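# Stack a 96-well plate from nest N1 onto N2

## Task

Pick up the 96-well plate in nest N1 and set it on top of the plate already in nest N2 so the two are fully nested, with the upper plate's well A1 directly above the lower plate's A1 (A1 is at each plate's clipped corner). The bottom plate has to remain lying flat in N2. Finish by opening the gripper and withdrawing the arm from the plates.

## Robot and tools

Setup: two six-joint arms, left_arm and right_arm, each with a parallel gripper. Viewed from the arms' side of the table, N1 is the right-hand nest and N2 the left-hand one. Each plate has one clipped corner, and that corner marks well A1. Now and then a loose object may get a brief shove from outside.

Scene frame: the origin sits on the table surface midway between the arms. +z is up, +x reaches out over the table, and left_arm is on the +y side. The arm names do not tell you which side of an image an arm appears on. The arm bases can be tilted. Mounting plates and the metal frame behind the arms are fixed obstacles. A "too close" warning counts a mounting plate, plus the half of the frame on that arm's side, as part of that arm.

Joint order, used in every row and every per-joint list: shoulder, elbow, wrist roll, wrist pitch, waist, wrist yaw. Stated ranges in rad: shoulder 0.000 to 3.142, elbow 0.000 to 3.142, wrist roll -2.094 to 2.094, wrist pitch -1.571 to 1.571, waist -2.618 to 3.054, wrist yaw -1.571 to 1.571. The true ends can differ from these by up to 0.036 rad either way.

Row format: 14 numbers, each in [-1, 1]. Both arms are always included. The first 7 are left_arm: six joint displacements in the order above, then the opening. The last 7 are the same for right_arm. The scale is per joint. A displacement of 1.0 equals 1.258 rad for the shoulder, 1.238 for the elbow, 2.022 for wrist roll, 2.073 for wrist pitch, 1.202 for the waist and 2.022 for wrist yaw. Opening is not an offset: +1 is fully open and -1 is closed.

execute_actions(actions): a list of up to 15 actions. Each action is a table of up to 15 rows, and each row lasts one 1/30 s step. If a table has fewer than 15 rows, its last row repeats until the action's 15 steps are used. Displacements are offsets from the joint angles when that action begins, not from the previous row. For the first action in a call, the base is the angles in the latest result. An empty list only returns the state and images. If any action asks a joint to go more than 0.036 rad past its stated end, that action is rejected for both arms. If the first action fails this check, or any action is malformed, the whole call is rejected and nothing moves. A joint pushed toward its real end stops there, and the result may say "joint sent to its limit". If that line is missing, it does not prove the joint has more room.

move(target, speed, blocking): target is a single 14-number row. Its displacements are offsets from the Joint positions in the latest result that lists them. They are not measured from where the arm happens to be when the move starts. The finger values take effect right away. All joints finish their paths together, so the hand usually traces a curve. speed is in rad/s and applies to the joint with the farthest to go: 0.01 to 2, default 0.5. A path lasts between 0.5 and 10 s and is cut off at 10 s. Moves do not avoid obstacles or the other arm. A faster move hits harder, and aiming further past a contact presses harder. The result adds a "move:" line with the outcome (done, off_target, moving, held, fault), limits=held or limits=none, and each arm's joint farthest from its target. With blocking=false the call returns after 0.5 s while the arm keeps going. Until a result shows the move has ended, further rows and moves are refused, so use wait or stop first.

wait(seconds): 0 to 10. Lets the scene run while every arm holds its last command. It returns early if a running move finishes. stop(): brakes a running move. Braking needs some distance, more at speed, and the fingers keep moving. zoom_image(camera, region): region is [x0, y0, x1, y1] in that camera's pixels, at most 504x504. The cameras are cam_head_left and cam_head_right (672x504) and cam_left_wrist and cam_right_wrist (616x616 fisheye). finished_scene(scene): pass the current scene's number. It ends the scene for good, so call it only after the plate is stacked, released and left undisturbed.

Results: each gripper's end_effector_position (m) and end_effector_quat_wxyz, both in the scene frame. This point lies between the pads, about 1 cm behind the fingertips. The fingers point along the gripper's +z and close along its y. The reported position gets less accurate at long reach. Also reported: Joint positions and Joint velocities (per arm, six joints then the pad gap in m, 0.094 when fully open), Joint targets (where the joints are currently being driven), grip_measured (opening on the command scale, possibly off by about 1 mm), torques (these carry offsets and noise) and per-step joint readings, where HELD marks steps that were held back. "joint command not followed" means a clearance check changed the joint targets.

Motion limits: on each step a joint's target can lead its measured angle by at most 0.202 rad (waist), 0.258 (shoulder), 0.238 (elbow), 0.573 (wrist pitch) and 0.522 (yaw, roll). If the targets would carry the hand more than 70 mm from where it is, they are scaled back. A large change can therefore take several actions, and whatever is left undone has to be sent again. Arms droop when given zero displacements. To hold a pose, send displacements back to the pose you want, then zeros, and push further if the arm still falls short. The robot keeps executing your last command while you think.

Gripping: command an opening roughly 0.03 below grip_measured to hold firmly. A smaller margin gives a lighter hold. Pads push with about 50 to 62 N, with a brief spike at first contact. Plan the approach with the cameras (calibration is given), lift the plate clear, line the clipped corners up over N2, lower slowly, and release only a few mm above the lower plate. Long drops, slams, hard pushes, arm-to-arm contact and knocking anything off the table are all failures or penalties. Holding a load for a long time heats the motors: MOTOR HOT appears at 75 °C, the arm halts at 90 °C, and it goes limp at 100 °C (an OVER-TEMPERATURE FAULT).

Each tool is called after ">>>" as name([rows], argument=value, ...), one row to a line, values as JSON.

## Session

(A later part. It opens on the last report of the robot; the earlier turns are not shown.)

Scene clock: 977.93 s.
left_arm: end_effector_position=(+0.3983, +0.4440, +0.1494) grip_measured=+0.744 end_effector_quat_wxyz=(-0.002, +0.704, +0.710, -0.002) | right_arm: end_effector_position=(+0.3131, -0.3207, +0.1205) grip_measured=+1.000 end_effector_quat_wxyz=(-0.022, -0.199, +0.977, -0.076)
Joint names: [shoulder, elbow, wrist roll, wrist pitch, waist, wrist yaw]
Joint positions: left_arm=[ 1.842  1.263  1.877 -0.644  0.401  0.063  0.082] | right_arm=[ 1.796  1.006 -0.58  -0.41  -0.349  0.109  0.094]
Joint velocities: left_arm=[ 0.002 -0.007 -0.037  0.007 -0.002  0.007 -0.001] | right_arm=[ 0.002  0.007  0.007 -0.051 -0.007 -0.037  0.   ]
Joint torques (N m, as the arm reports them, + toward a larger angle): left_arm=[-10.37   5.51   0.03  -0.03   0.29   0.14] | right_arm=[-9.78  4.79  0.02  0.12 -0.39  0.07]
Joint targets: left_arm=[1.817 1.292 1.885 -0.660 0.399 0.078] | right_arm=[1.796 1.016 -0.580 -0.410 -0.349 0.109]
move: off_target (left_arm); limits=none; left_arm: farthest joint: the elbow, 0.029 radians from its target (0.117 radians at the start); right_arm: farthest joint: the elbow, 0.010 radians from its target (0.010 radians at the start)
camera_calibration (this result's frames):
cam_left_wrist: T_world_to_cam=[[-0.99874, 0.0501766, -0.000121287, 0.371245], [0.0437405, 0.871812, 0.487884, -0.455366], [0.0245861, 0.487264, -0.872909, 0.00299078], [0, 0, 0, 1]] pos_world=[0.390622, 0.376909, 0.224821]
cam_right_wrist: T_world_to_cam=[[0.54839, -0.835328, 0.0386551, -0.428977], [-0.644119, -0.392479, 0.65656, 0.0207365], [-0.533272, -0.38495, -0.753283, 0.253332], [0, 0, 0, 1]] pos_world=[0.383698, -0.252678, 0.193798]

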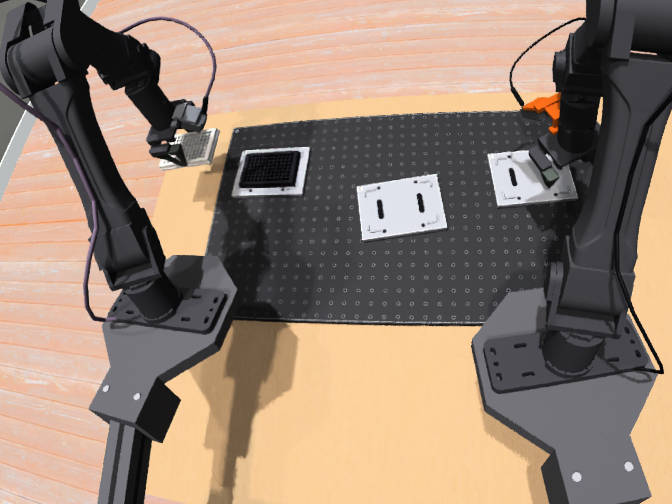

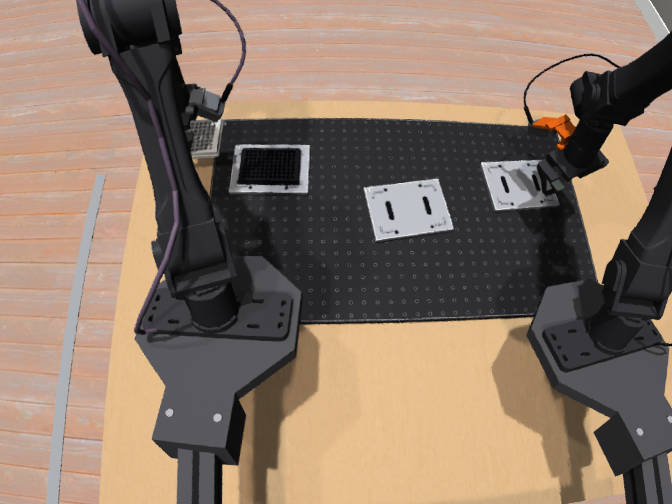

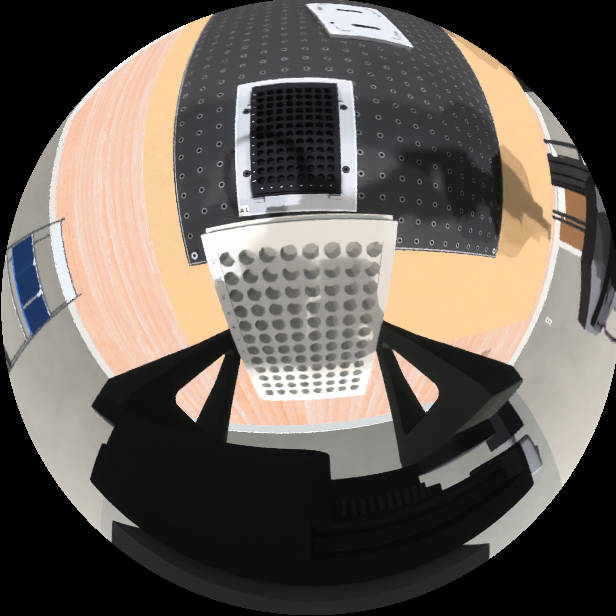

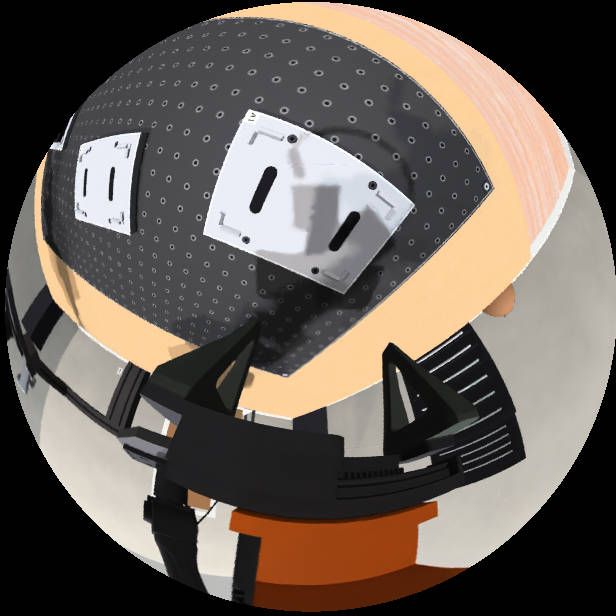

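Now the black plate is fully visible above the white one. Zoom in.

>>> zoom_image(camera="cam_left_wrist", region=[220, 70, 380, 230])

Region (220, 70, 380, 230) of cam_left_wrist's 616x616 image, scaled by 3.150, with more detail than that image has.

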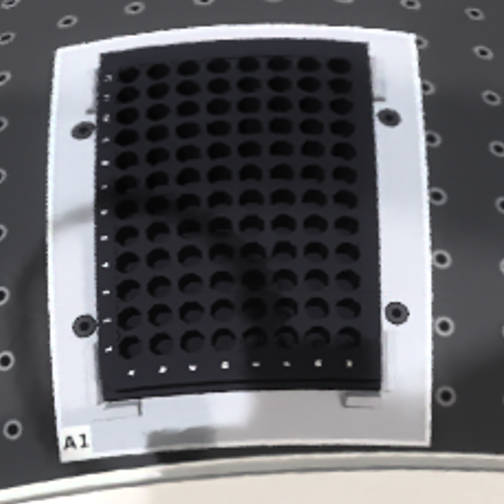

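>>> zoom_image(camera="cam_left_wrist", region=[240, 150, 350, 210])

>>> zoom_image(camera="cam_left_wrist", region=[240, 75, 350, 135])

Region (240, 150, 350, 210) of cam_left_wrist's 616x616 image, scaled by 4.582, with more detail than that image has; it fills the top 275 rows of this view, and the rest is white.

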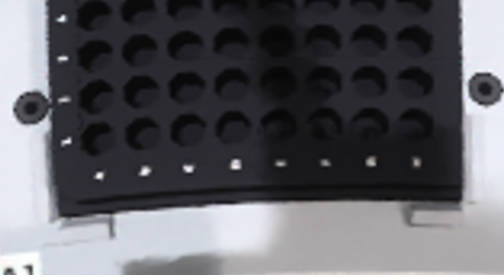

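Region (240, 75, 350, 135) of cam_left_wrist's 616x616 image, scaled by 4.582, with more detail than that image has; it fills the top 275 rows of this view, and the rest is white.

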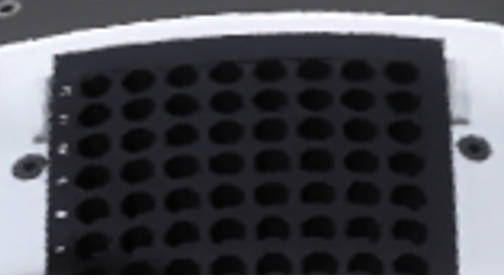

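>>> zoom_image(camera="cam_left_wrist", region=[195, 205, 405, 305])

>>> zoom_image(camera="cam_left_wrist", region=[235, 320, 385, 410])

Region (195, 205, 405, 305) of cam_left_wrist's 616x616 image, scaled by 2.400, with more detail than that image has; it fills the top 240 rows of this view, and the rest is white.

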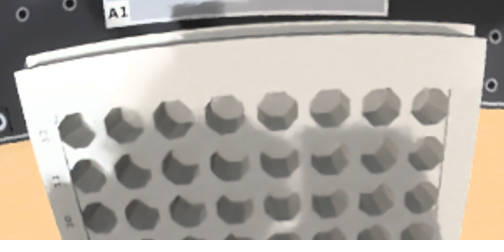

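Region (235, 320, 385, 410) of cam_left_wrist's 616x616 image, scaled by 3.360, with more detail than that image has; it fills the top 302 rows of this view, and the rest is white.

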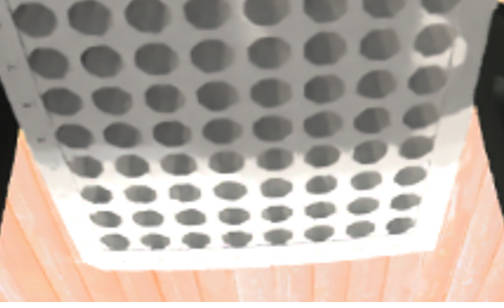

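>>> move(target=[0.1296,-0.0889,-0.1449,0.1259,-0.302,-0.0633,0.712,0,0.008,0,0,0,0,1], speed=0.3)

Scene clock: 1041.50 s.
left_arm: end_effector_position=(+0.4025, +0.3158, +0.0776) grip_measured=+0.744 end_effector_quat_wxyz=(-0.003, +0.723, +0.691, -0.000) | right_arm: end_effector_position=(+0.3131, -0.3207, +0.1205) grip_measured=+1.000 end_effector_quat_wxyz=(-0.022, -0.199, +0.977, -0.076)
Joint names: [shoulder, elbow, wrist roll, wrist pitch, waist, wrist yaw]
Joint positions: left_arm=[ 2.003  1.169  1.591 -0.387  0.041 -0.064  0.082] | right_arm=[ 1.796  1.006 -0.58  -0.41  -0.349  0.109  0.094]
Joint velocities: left_arm=[ 0.012 -0.002 -0.037 -0.022 -0.012 -0.051  0.   ] | right_arm=[-0.002 -0.007 -0.037  0.022  0.022  0.007  0.   ]
Joint torques (N m, as the arm reports them, + toward a larger angle): left_arm=[-8.59  1.73 -0.05  0.13 -0.74 -0.04] | right_arm=[-9.78  4.81  0.01  0.12 -0.4   0.07]
Joint targets: left_arm=[2.005 1.153 1.584 -0.383 0.038 -0.065] | right_arm=[1.796 1.016 -0.580 -0.410 -0.349 0.109]
move: done; limits=none; left_arm: farthest joint: the elbow, 0.016 radians from its target (0.110 radians at the start); right_arm: farthest joint: the elbow, 0.010 radians from its target (0.010 radians at the start)
camera_calibration (this result's frames):
cam_left_wrist: T_world_to_cam=[[-0.994726, 0.102562, -0.00106961, 0.363791], [0.0888754, 0.867097, 0.490147, -0.325628], [0.0511978, 0.487467, -0.871639, -0.00813504], [0, 0, 0, 1]] pos_world=[0.391229, 0.249006, 0.152904]
cam_right_wrist: T_world_to_cam=[[0.54839, -0.835328, 0.0386551, -0.428977], [-0.644119, -0.392479, 0.65656, 0.0207365], [-0.533272, -0.38495, -0.753283, 0.253332], [0, 0, 0, 1]] pos_world=[0.383698, -0.252678, 0.193798]

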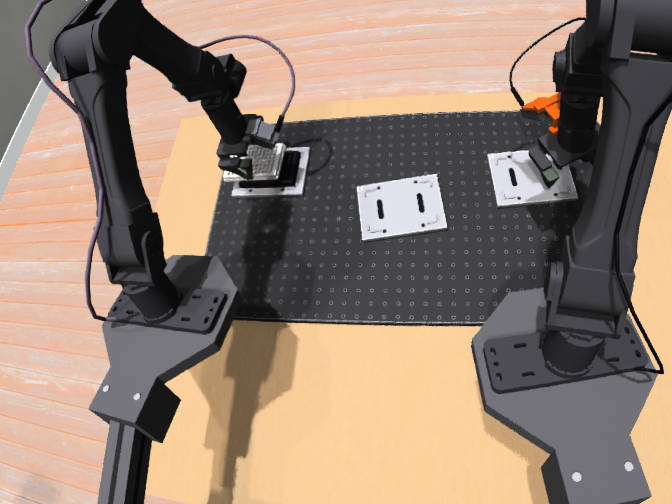

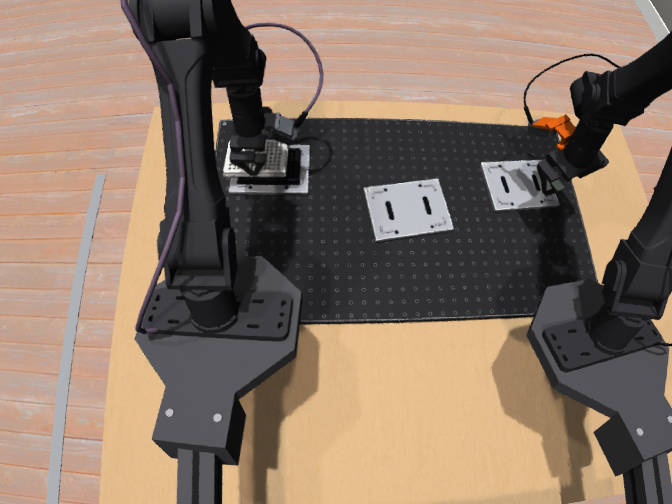

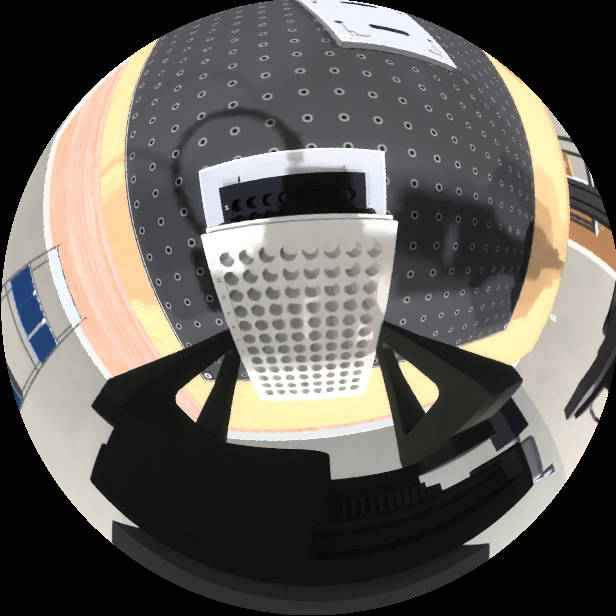

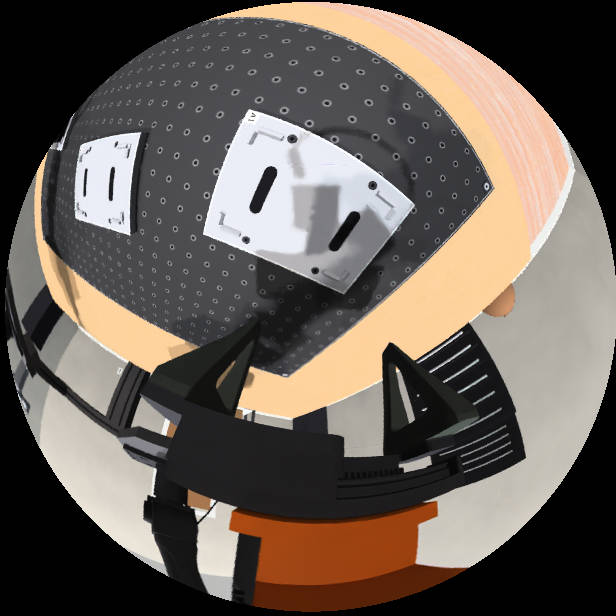

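>>> zoom_image(camera="cam_left_wrist", region=[190, 140, 410, 270])

Region (190, 140, 410, 270) of cam_left_wrist's 616x616 image, scaled by 2.291, with more detail than that image has; it fills the top 298 rows of this view, and the rest is white.

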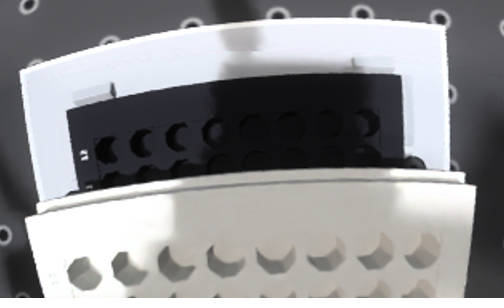

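>>> zoom_image(camera="cam_left_wrist", region=[210, 160, 300, 230])

>>> zoom_image(camera="cam_left_wrist", region=[300, 160, 400, 230])

Region (210, 160, 300, 230) of cam_left_wrist's 616x616 image, scaled by 5.600, with more detail than that image has.

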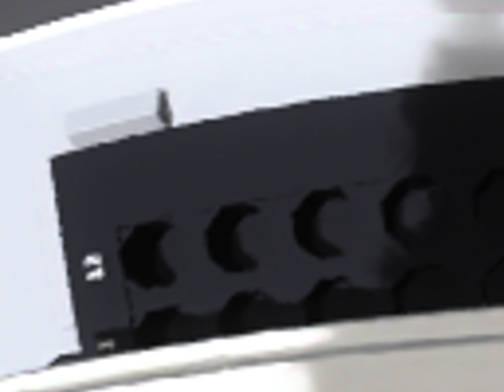

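Region (300, 160, 400, 230) of cam_left_wrist's 616x616 image, scaled by 5.040, with more detail than that image has; it fills the top 353 rows of this view, and the rest is white.

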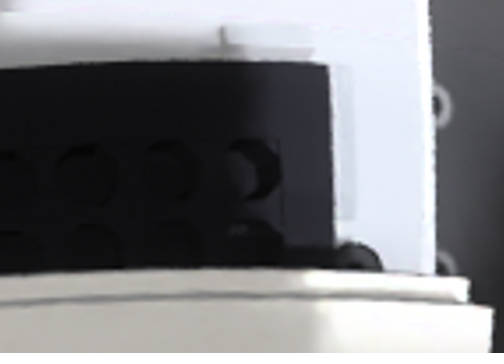

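>>> move(target=[0.0199,0.0363,-0.0114,0.0075,0,0,0.712,0,0.008,0,0,0,0,1], speed=0.03)

Scene clock: 1113.43 s.
left_arm: end_effector_position=(+0.4082, +0.3154, +0.0734) grip_measured=+0.744 end_effector_quat_wxyz=(+0.001, +0.717, +0.697, +0.004) | right_arm: end_effector_position=(+0.3131, -0.3207, +0.1205) grip_measured=+1.000 end_effector_quat_wxyz=(-0.022, -0.199, +0.977, -0.076)
Joint names: [shoulder, elbow, wrist roll, wrist pitch, waist, wrist yaw]
Joint positions: left_arm=[ 2.023  1.185  1.575 -0.372  0.041 -0.064  0.082] | right_arm=[ 1.796  1.006 -0.58  -0.41  -0.349  0.109  0.094]
Joint velocities: left_arm=[-0.012 -0.012 -0.037 -0.022 -0.017  0.037  0.   ] | right_arm=[-0.007 -0.007 -0.007  0.081  0.017 -0.007  0.   ]
Joint torques (N m, as the arm reports them, + toward a larger angle): left_arm=[-8.48  4.68 -0.07  0.15 -0.53  0.01] | right_arm=[-9.78  4.84  0.02  0.12 -0.38  0.07]
Joint targets: left_arm=[2.029 1.214 1.568 -0.371 0.041 -0.064] | right_arm=[1.796 1.016 -0.580 -0.410 -0.349 0.109]
move: off_target (left_arm); limits=none; left_arm: farthest joint: the elbow, 0.029 radians from its target (0.045 radians at the start); right_arm: farthest joint: the elbow, 0.010 radians from its target (0.010 radians at the start)
camera_calibration (this result's frames):
cam_left_wrist: T_world_to_cam=[[-0.996226, 0.0859464, -0.0121139, 0.376154], [0.0689441, 0.868368, 0.491105, -0.316115], [0.052728, 0.488417, -0.871016, -0.0129313], [0, 0, 0, 1]] pos_world=[0.39721, 0.248491, 0.148539]
cam_right_wrist: T_world_to_cam=[[0.54839, -0.835328, 0.0386551, -0.428977], [-0.644119, -0.392479, 0.65656, 0.0207365], [-0.533272, -0.38495, -0.753283, 0.253332], [0, 0, 0, 1]] pos_world=[0.383698, -0.252678, 0.193798]

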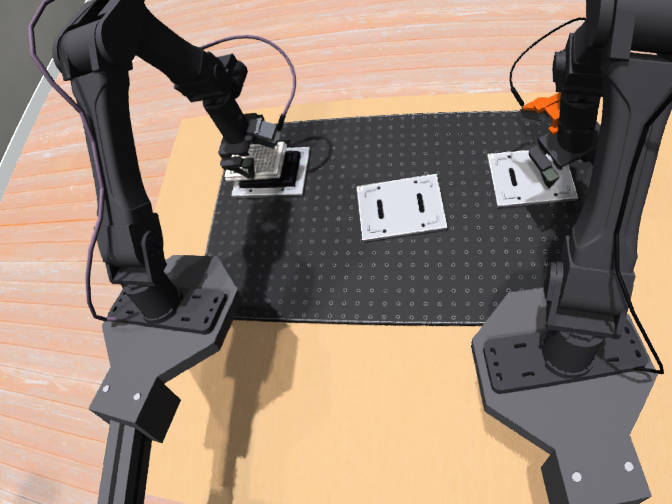

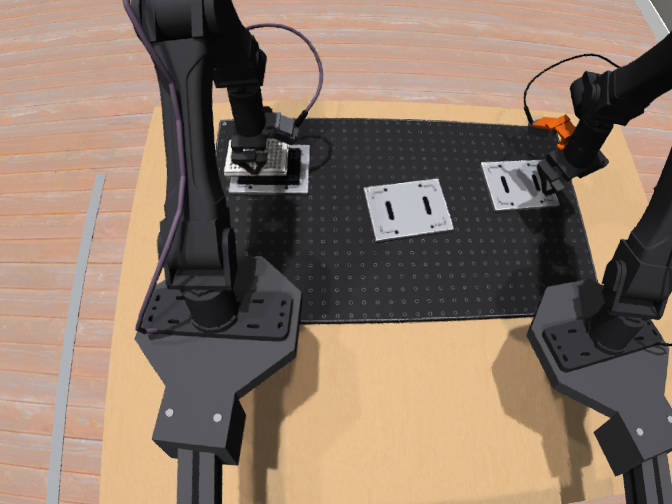

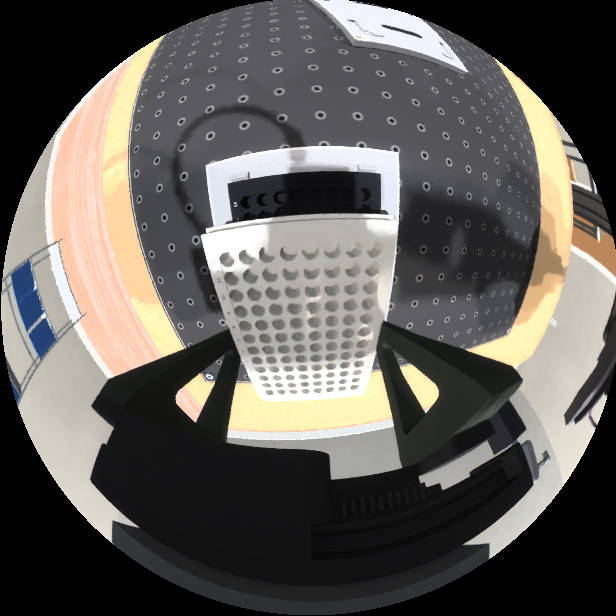

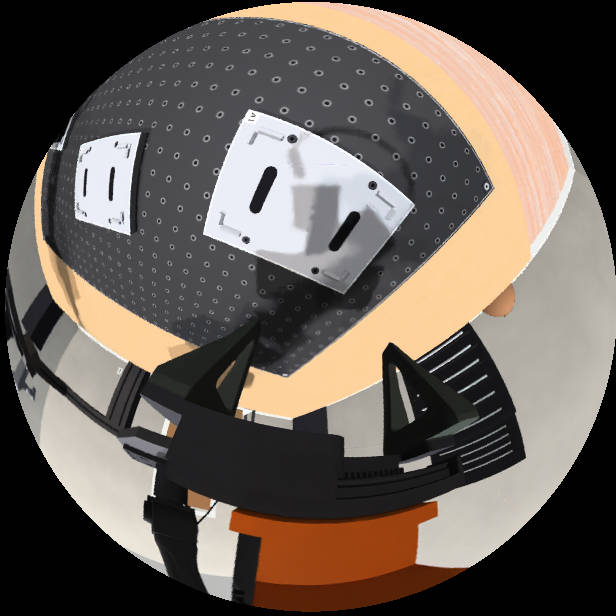

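>>> move(target=[0.003,0.020,0,-0.013,0,0,0.712,0,0.008,0,0,0,0,1], speed=0.03)

Scene clock: 1118.20 s.
left_arm: end_effector_position=(+0.4052, +0.3155, +0.0734) grip_measured=+0.744 end_effector_quat_wxyz=(-0.003, +0.717, +0.697, -0.000) | right_arm: end_effector_position=(+0.3131, -0.3207, +0.1205) grip_measured=+1.000 end_effector_quat_wxyz=(-0.022, -0.199, +0.977, -0.076)
Joint names: [shoulder, elbow, wrist roll, wrist pitch, waist, wrist yaw]
Joint positions: left_arm=[ 2.023  1.185  1.575 -0.384  0.041 -0.064  0.082] | right_arm=[ 1.796  1.006 -0.58  -0.41  -0.349  0.109  0.094]
Joint velocities: left_arm=[-0.002  0.017  0.037 -0.081  0.002  0.022 -0.001] | right_arm=[-0.007 -0.017 -0.037  0.022  0.002  0.051  0.   ]
Joint torques (N m, as the arm reports them, + toward a larger angle): left_arm=[-8.54  4.35  0.    0.01 -0.54  0.01] | right_arm=[-9.77  4.81  0.01  0.12 -0.4   0.08]
Joint targets: left_arm=[2.027 1.210 1.576 -0.399 0.041 -0.064] | right_arm=[1.796 1.016 -0.580 -0.410 -0.349 0.109]
move: off_target (left_arm); limits=none; left_arm: farthest joint: the elbow, 0.025 radians from its target (0.025 radians at the start); right_arm: farthest joint: the elbow, 0.010 radians from its target (0.010 radians at the start)
camera_calibration (this result's frames):
cam_left_wrist: T_world_to_cam=[[-0.996236, 0.0866828, 0.000046575, 0.372009], [0.0755631, 0.868174, 0.490473, -0.318541], [0.0424751, 0.48863, -0.871457, -0.00868762], [0, 0, 0, 1]] pos_world=[0.395047, 0.248548, 0.148648]
cam_right_wrist: T_world_to_cam=[[0.54839, -0.835328, 0.0386551, -0.428977], [-0.644119, -0.392479, 0.65656, 0.0207365], [-0.533272, -0.38495, -0.753283, 0.253332], [0, 0, 0, 1]] pos_world=[0.383698, -0.252678, 0.193798]

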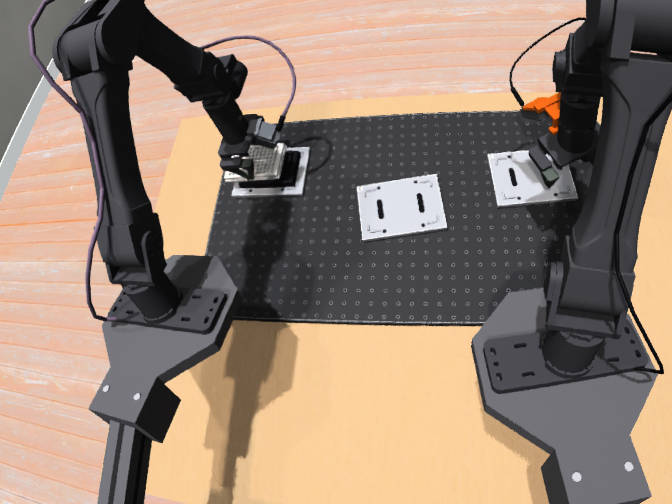

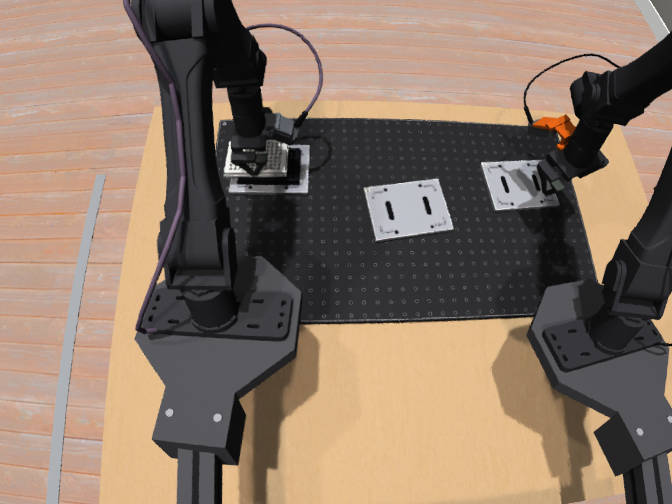

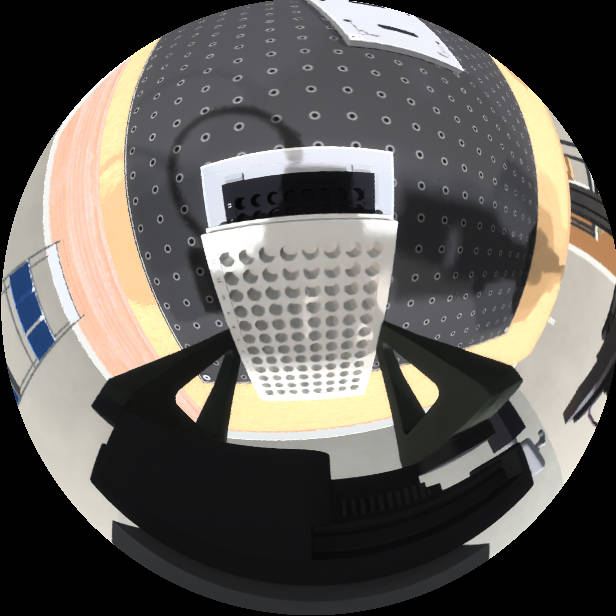

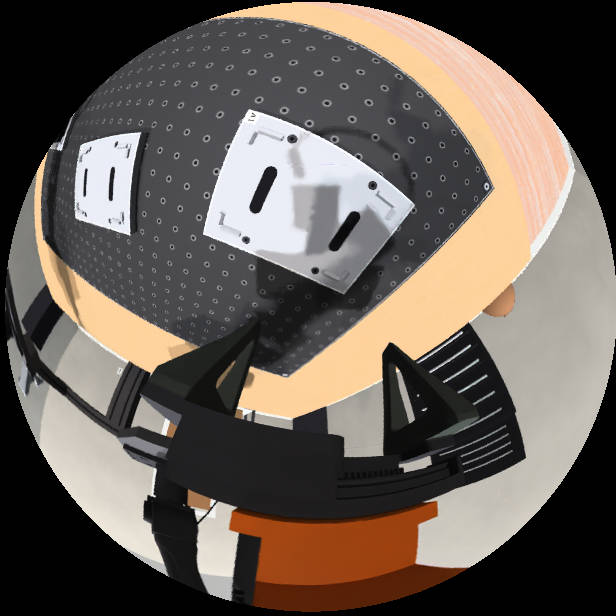

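>>> zoom_image(camera="cam_left_wrist", region=[195, 160, 305, 250])

>>> zoom_image(camera="cam_left_wrist", region=[300, 160, 410, 250])

Region (195, 160, 305, 250) of cam_left_wrist's 616x616 image, scaled by 4.582, with more detail than that image has; it fills the top 412 rows of this view, and the rest is white.

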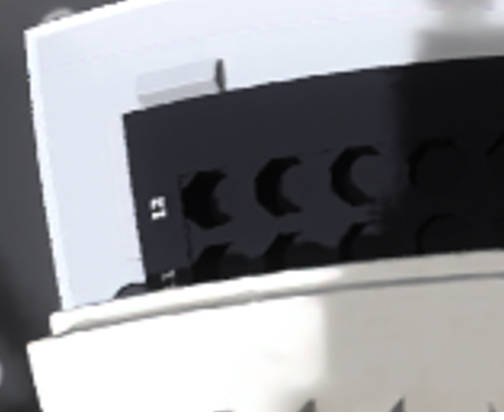

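Region (300, 160, 410, 250) of cam_left_wrist's 616x616 image, scaled by 4.582, with more detail than that image has; it fills the top 412 rows of this view, and the rest is white.

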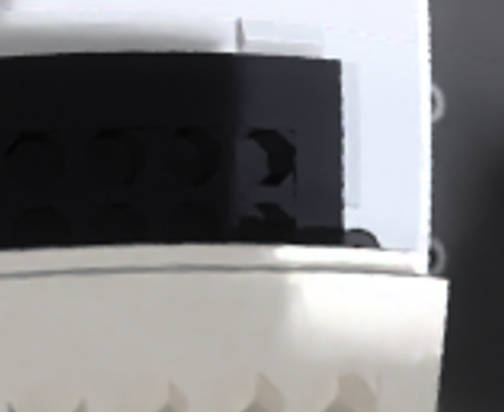

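>>> move(target=[0.0127,0.020,-0.0349,0.0048,-0.0586,-0.0128,0.712,0,0.008,0,0,0,0,1], speed=0.05)

Scene clock: 1159.30 s.
left_arm: end_effector_position=(+0.4033, +0.2941, +0.0708) grip_measured=+0.744 end_effector_quat_wxyz=(-0.005, +0.715, +0.699, +0.001) | right_arm: end_effector_position=(+0.3131, -0.3207, +0.1205) grip_measured=+1.000 end_effector_quat_wxyz=(-0.022, -0.199, +0.977, -0.076)
Joint names: [shoulder, elbow, wrist roll, wrist pitch, waist, wrist yaw]
Joint positions: left_arm=[ 2.036  1.185  1.512 -0.378 -0.019 -0.089  0.082] | right_arm=[ 1.796  1.006 -0.58  -0.41  -0.349  0.109  0.094]
Joint velocities: left_arm=[-0.002 -0.012 -0.037 -0.007 -0.012 -0.037  0.001] | right_arm=[-0.002 -0.012  0.051 -0.022 -0.032 -0.022  0.   ]
Joint torques (N m, as the arm reports them, + toward a larger angle): left_arm=[-8.63  4.35 -0.06  0.14 -1.42 -0.01] | right_arm=[-9.78  4.82  0.01  0.11 -0.39  0.07]
Joint targets: left_arm=[2.039 1.210 1.505 -0.375 -0.029 -0.090] | right_arm=[1.796 1.016 -0.580 -0.410 -0.349 0.109]
move: off_target (left_arm); limits=none; left_arm: farthest joint: the elbow, 0.025 radians from its target (0.025 radians at the start); right_arm: farthest joint: the elbow, 0.010 radians from its target (0.010 radians at the start)
camera_calibration (this result's frames):
cam_left_wrist: T_world_to_cam=[[-0.996795, 0.0799909, 0.00116675, 0.374086], [0.0701062, 0.866407, 0.494393, -0.296115], [0.038536, 0.49289, -0.869238, -0.000192487], [0, 0, 0, 1]] pos_world=[0.393654, 0.226728, 0.145793]
cam_right_wrist: T_world_to_cam=[[0.54839, -0.835328, 0.0386551, -0.428977], [-0.644119, -0.392479, 0.65656, 0.0207365], [-0.533272, -0.38495, -0.753283, 0.253332], [0, 0, 0, 1]] pos_world=[0.383698, -0.252678, 0.193798]

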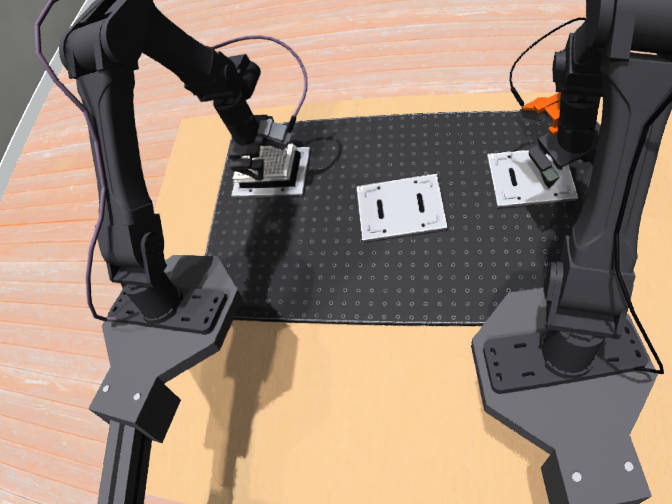

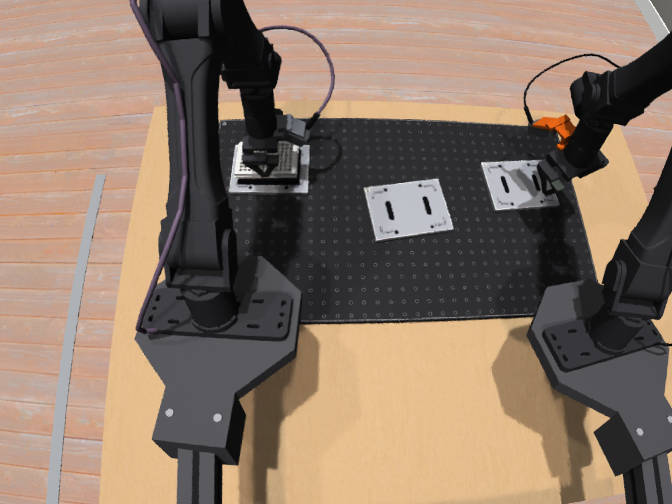

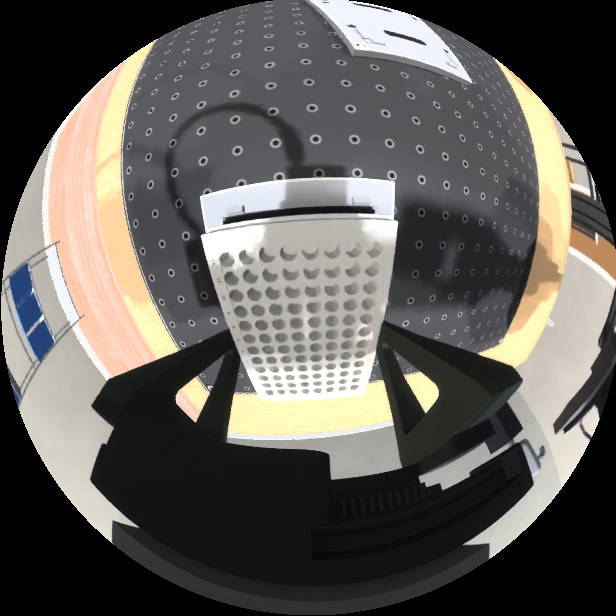

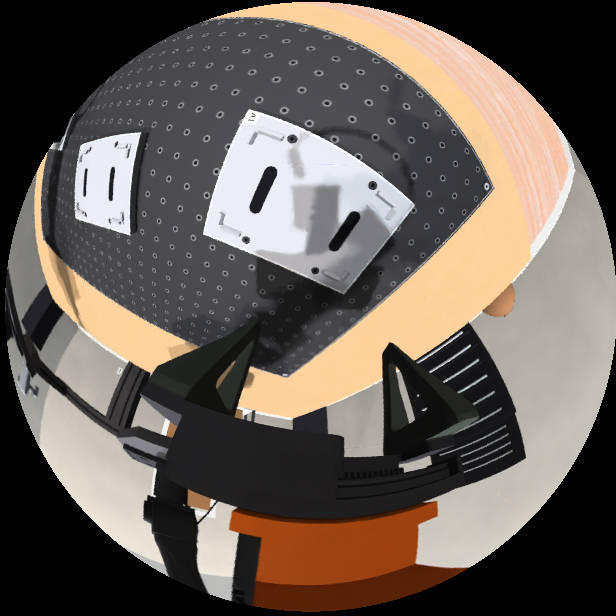

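>>> zoom_image(camera="cam_left_wrist", region=[195, 170, 305, 250])

>>> zoom_image(camera="cam_left_wrist", region=[300, 170, 410, 250])

Region (195, 170, 305, 250) of cam_left_wrist's 616x616 image, scaled by 4.582, with more detail than that image has; it fills the top 367 rows of this view, and the rest is white.

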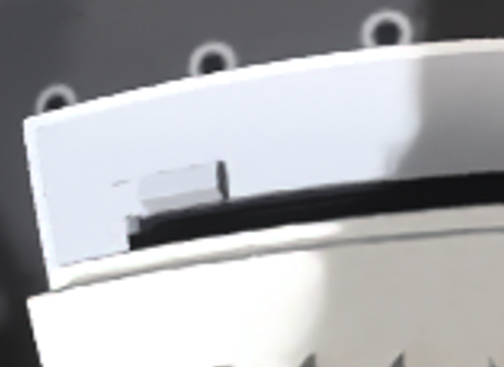

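Region (300, 170, 410, 250) of cam_left_wrist's 616x616 image, scaled by 4.582, with more detail than that image has; it fills the top 367 rows of this view, and the rest is white.

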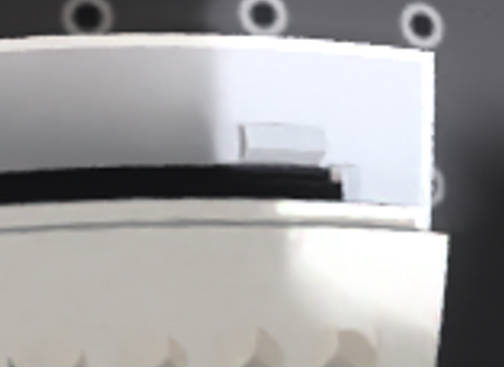

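>>> move(target=[0.002,0.020,-0.0035,0.0036,-0.0154,0,0.712,0,0.008,0,0,0,0,1], speed=0.03)

Scene clock: 1173.63 s.
left_arm: end_effector_position=(+0.4041, +0.2908, +0.0710) grip_measured=+0.744 end_effector_quat_wxyz=(-0.003, +0.717, +0.697, +0.001) | right_arm: end_effector_position=(+0.3131, -0.3207, +0.1205) grip_measured=+1.000 end_effector_quat_wxyz=(-0.022, -0.199, +0.977, -0.076)
Joint names: [shoulder, elbow, wrist roll, wrist pitch, waist, wrist yaw]
Joint positions: left_arm=[ 2.036  1.185  1.512 -0.374 -0.027 -0.089  0.082] | right_arm=[ 1.796  1.006 -0.58  -0.41  -0.349  0.109  0.094]
Joint velocities: left_arm=[-0.012 -0.012 -0.022  0.007 -0.012  0.037 -0.   ] | right_arm=[-0.007  0.007 -0.007 -0.007 -0.002 -0.066  0.   ]
Joint torques (N m, as the arm reports them, + toward a larger angle): left_arm=[-8.63  4.31 -0.05  0.17 -1.38  0.01] | right_arm=[-9.79  4.8   0.02  0.12 -0.38  0.07]
Joint targets: left_arm=[2.038 1.210 1.505 -0.370 -0.037 -0.089] | right_arm=[1.796 1.016 -0.580 -0.410 -0.349 0.109]
move: off_target (left_arm); limits=none; left_arm: farthest joint: the elbow, 0.025 radians from its target (0.025 radians at the start); right_arm: farthest joint: the elbow, 0.010 radians from its target (0.010 radians at the start)
camera_calibration (this result's frames):
cam_left_wrist: T_world_to_cam=[[-0.996254, 0.0864174, -0.00322741, 0.373366], [0.0736292, 0.867218, 0.492454, -0.294966], [0.0453555, 0.490372, -0.870332, -0.000363456], [0, 0, 0, 1]] pos_world=[0.393702, 0.223713, 0.146146]
cam_right_wrist: T_world_to_cam=[[0.54839, -0.835328, 0.0386551, -0.428977], [-0.644119, -0.392479, 0.65656, 0.0207365], [-0.533272, -0.38495, -0.753283, 0.253332], [0, 0, 0, 1]] pos_world=[0.383698, -0.252678, 0.193798]

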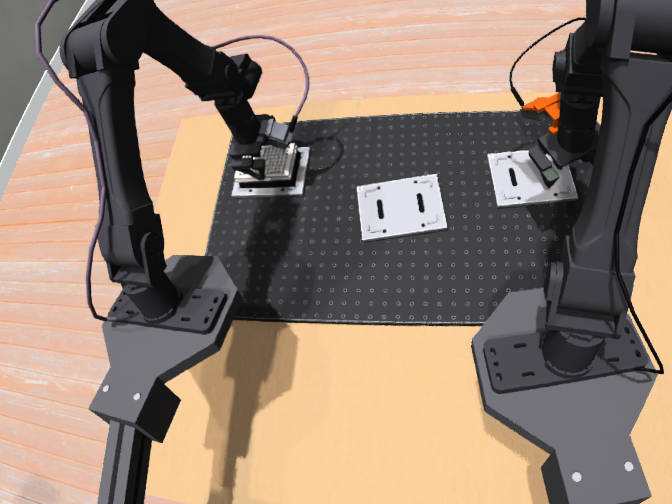

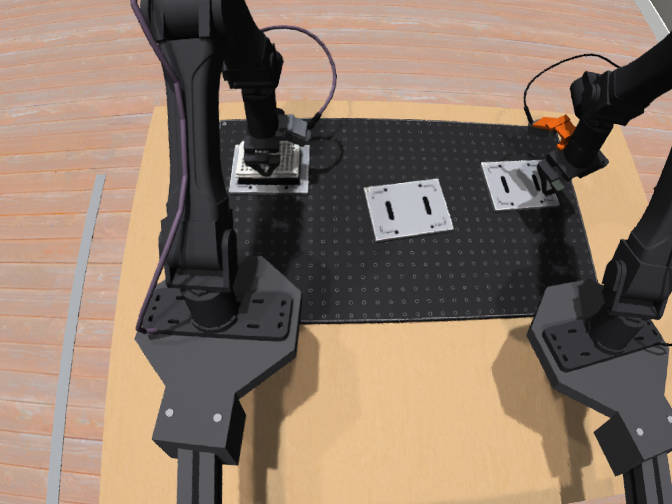

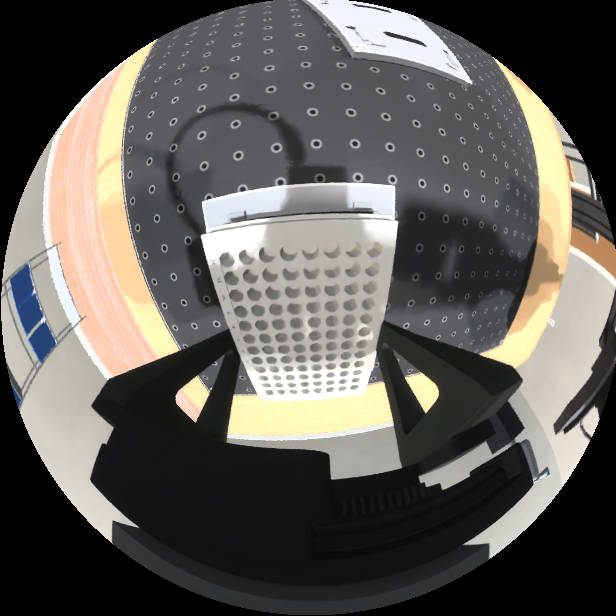

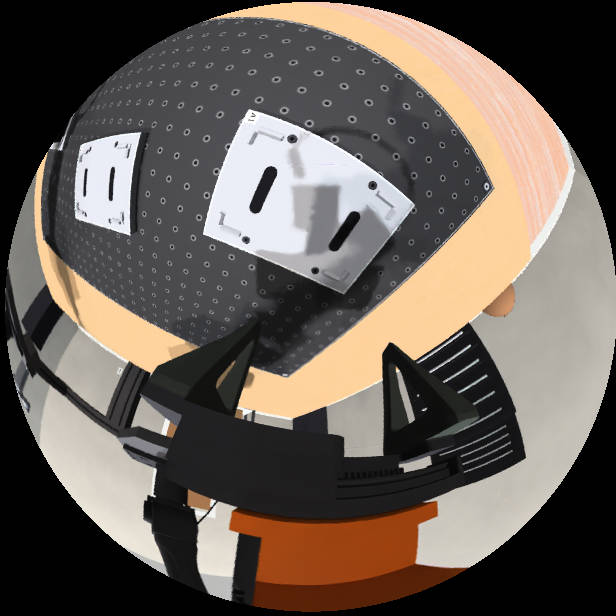

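EE is now (0.4041, 0.2908). Check the view.

>>> zoom_image(camera="cam_left_wrist", region=[195, 180, 405, 250])

>>> zoom_image(camera="cam_head_left", region=[215, 125, 325, 210])

>>> zoom_image(camera="cam_head_right", region=[215, 120, 325, 205])

Region (195, 180, 405, 250) of cam_left_wrist's 616x616 image, scaled by 2.400, with more detail than that image has.

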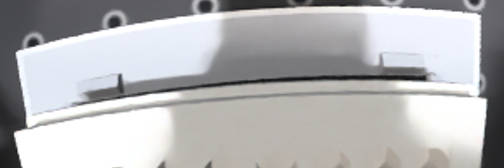

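Region (215, 125, 325, 210) of cam_head_left's 672x504 image, scaled by 4.582, with more detail than that image has; it fills the top 389 rows of this view, and the rest is white.

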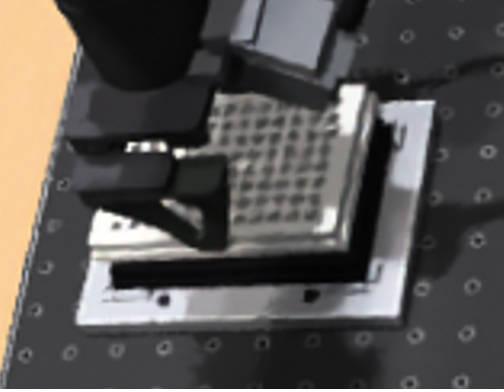

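Region (215, 120, 325, 205) of cam_head_right's 672x504 image, scaled by 4.582, with more detail than that image has; it fills the top 389 rows of this view, and the rest is white.

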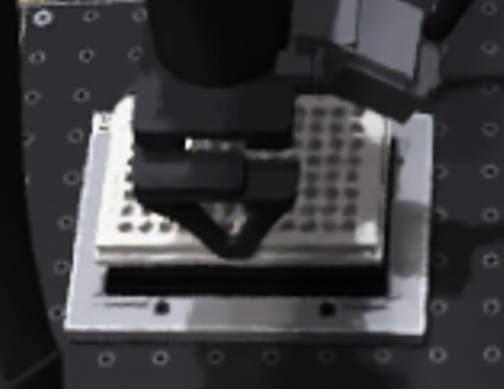

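>>> move(target=[0.0254,0.020,0,0.0174,0,0,0.712,0,0.008,0,0,0,0,1], speed=0.02)

Scene clock: 1188.10 s.
left_arm: end_effector_position=(+0.4044, +0.2901, +0.0624) grip_measured=+0.744 end_effector_quat_wxyz=(-0.001, +0.717, +0.697, +0.003) | right_arm: end_effector_position=(+0.3131, -0.3207, +0.1205) grip_measured=+1.000 end_effector_quat_wxyz=(-0.022, -0.199, +0.977, -0.076)
Joint names: [shoulder, elbow, wrist roll, wrist pitch, waist, wrist yaw]
Joint positions: left_arm=[ 2.061  1.185  1.512 -0.343 -0.027 -0.089  0.082] | right_arm=[ 1.796  1.006 -0.58  -0.41  -0.349  0.109  0.094]
Joint velocities: left_arm=[-0.007 -0.017  0.066 -0.081 -0.007  0.037  0.001] | right_arm=[-0.017  0.002 -0.022  0.066 -0.027  0.066  0.   ]
Joint torques (N m, as the arm reports them, + toward a larger angle): left_arm=[-8.43  4.28  0.    0.18 -0.73  0.01] | right_arm=[-9.77  4.83  0.01  0.11 -0.38  0.06]
Joint targets: left_arm=[2.067 1.210 1.512 -0.338 -0.027 -0.089] | right_arm=[1.796 1.016 -0.580 -0.410 -0.349 0.109]
move: off_target (left_arm); limits=none; left_arm: farthest joint: the elbow, 0.025 radians from its target (0.025 radians at the start); right_arm: farthest joint: the elbow, 0.010 radians from its target (0.010 radians at the start)
camera_calibration (this result's frames):
cam_left_wrist: T_world_to_cam=[[-0.996262, 0.0860341, -0.00778903, 0.374108], [0.0710595, 0.867441, 0.492439, -0.289073], [0.0491231, 0.490045, -0.870312, -0.0090033], [0, 0, 0, 1]] pos_world=[0.393693, 0.22298, 0.137429]
cam_right_wrist: T_world_to_cam=[[0.54839, -0.835328, 0.0386551, -0.428977], [-0.644119, -0.392479, 0.65656, 0.0207365], [-0.533272, -0.38495, -0.753283, 0.253332], [0, 0, 0, 1]] pos_world=[0.383698, -0.252678, 0.193798]

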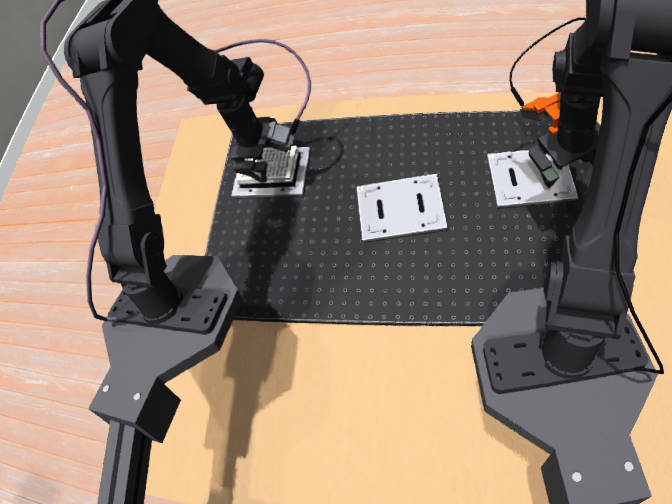

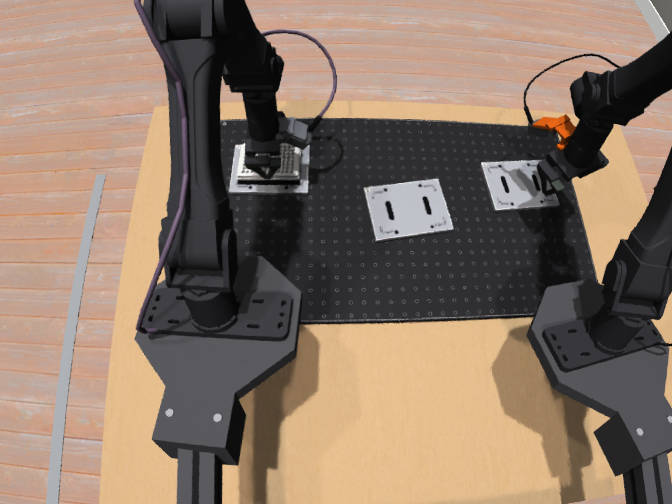

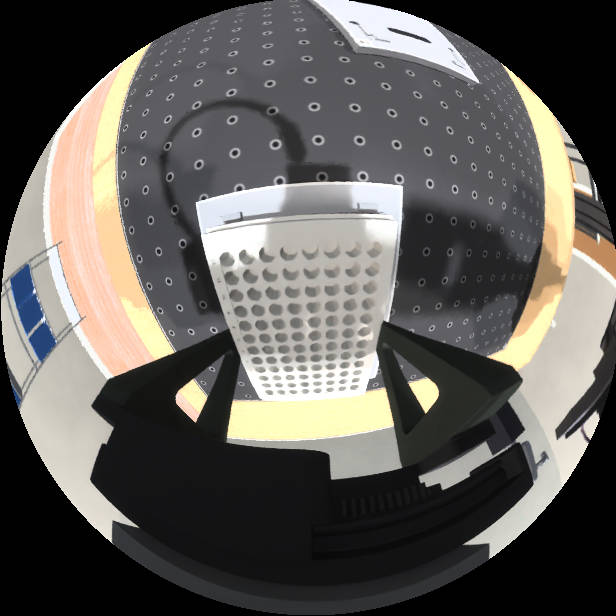

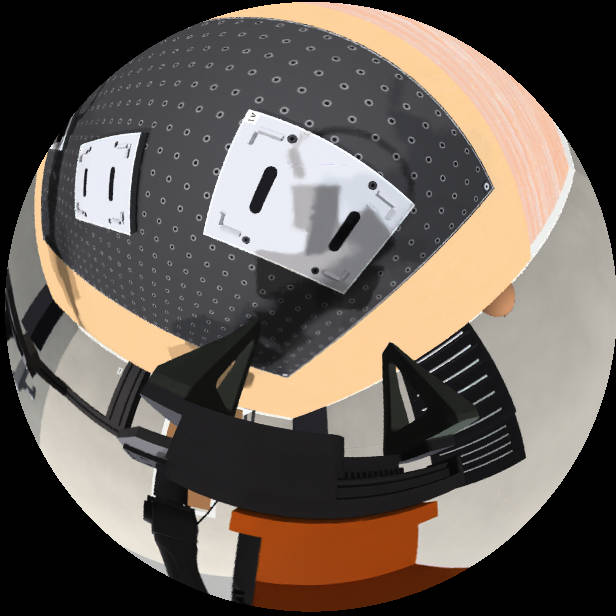

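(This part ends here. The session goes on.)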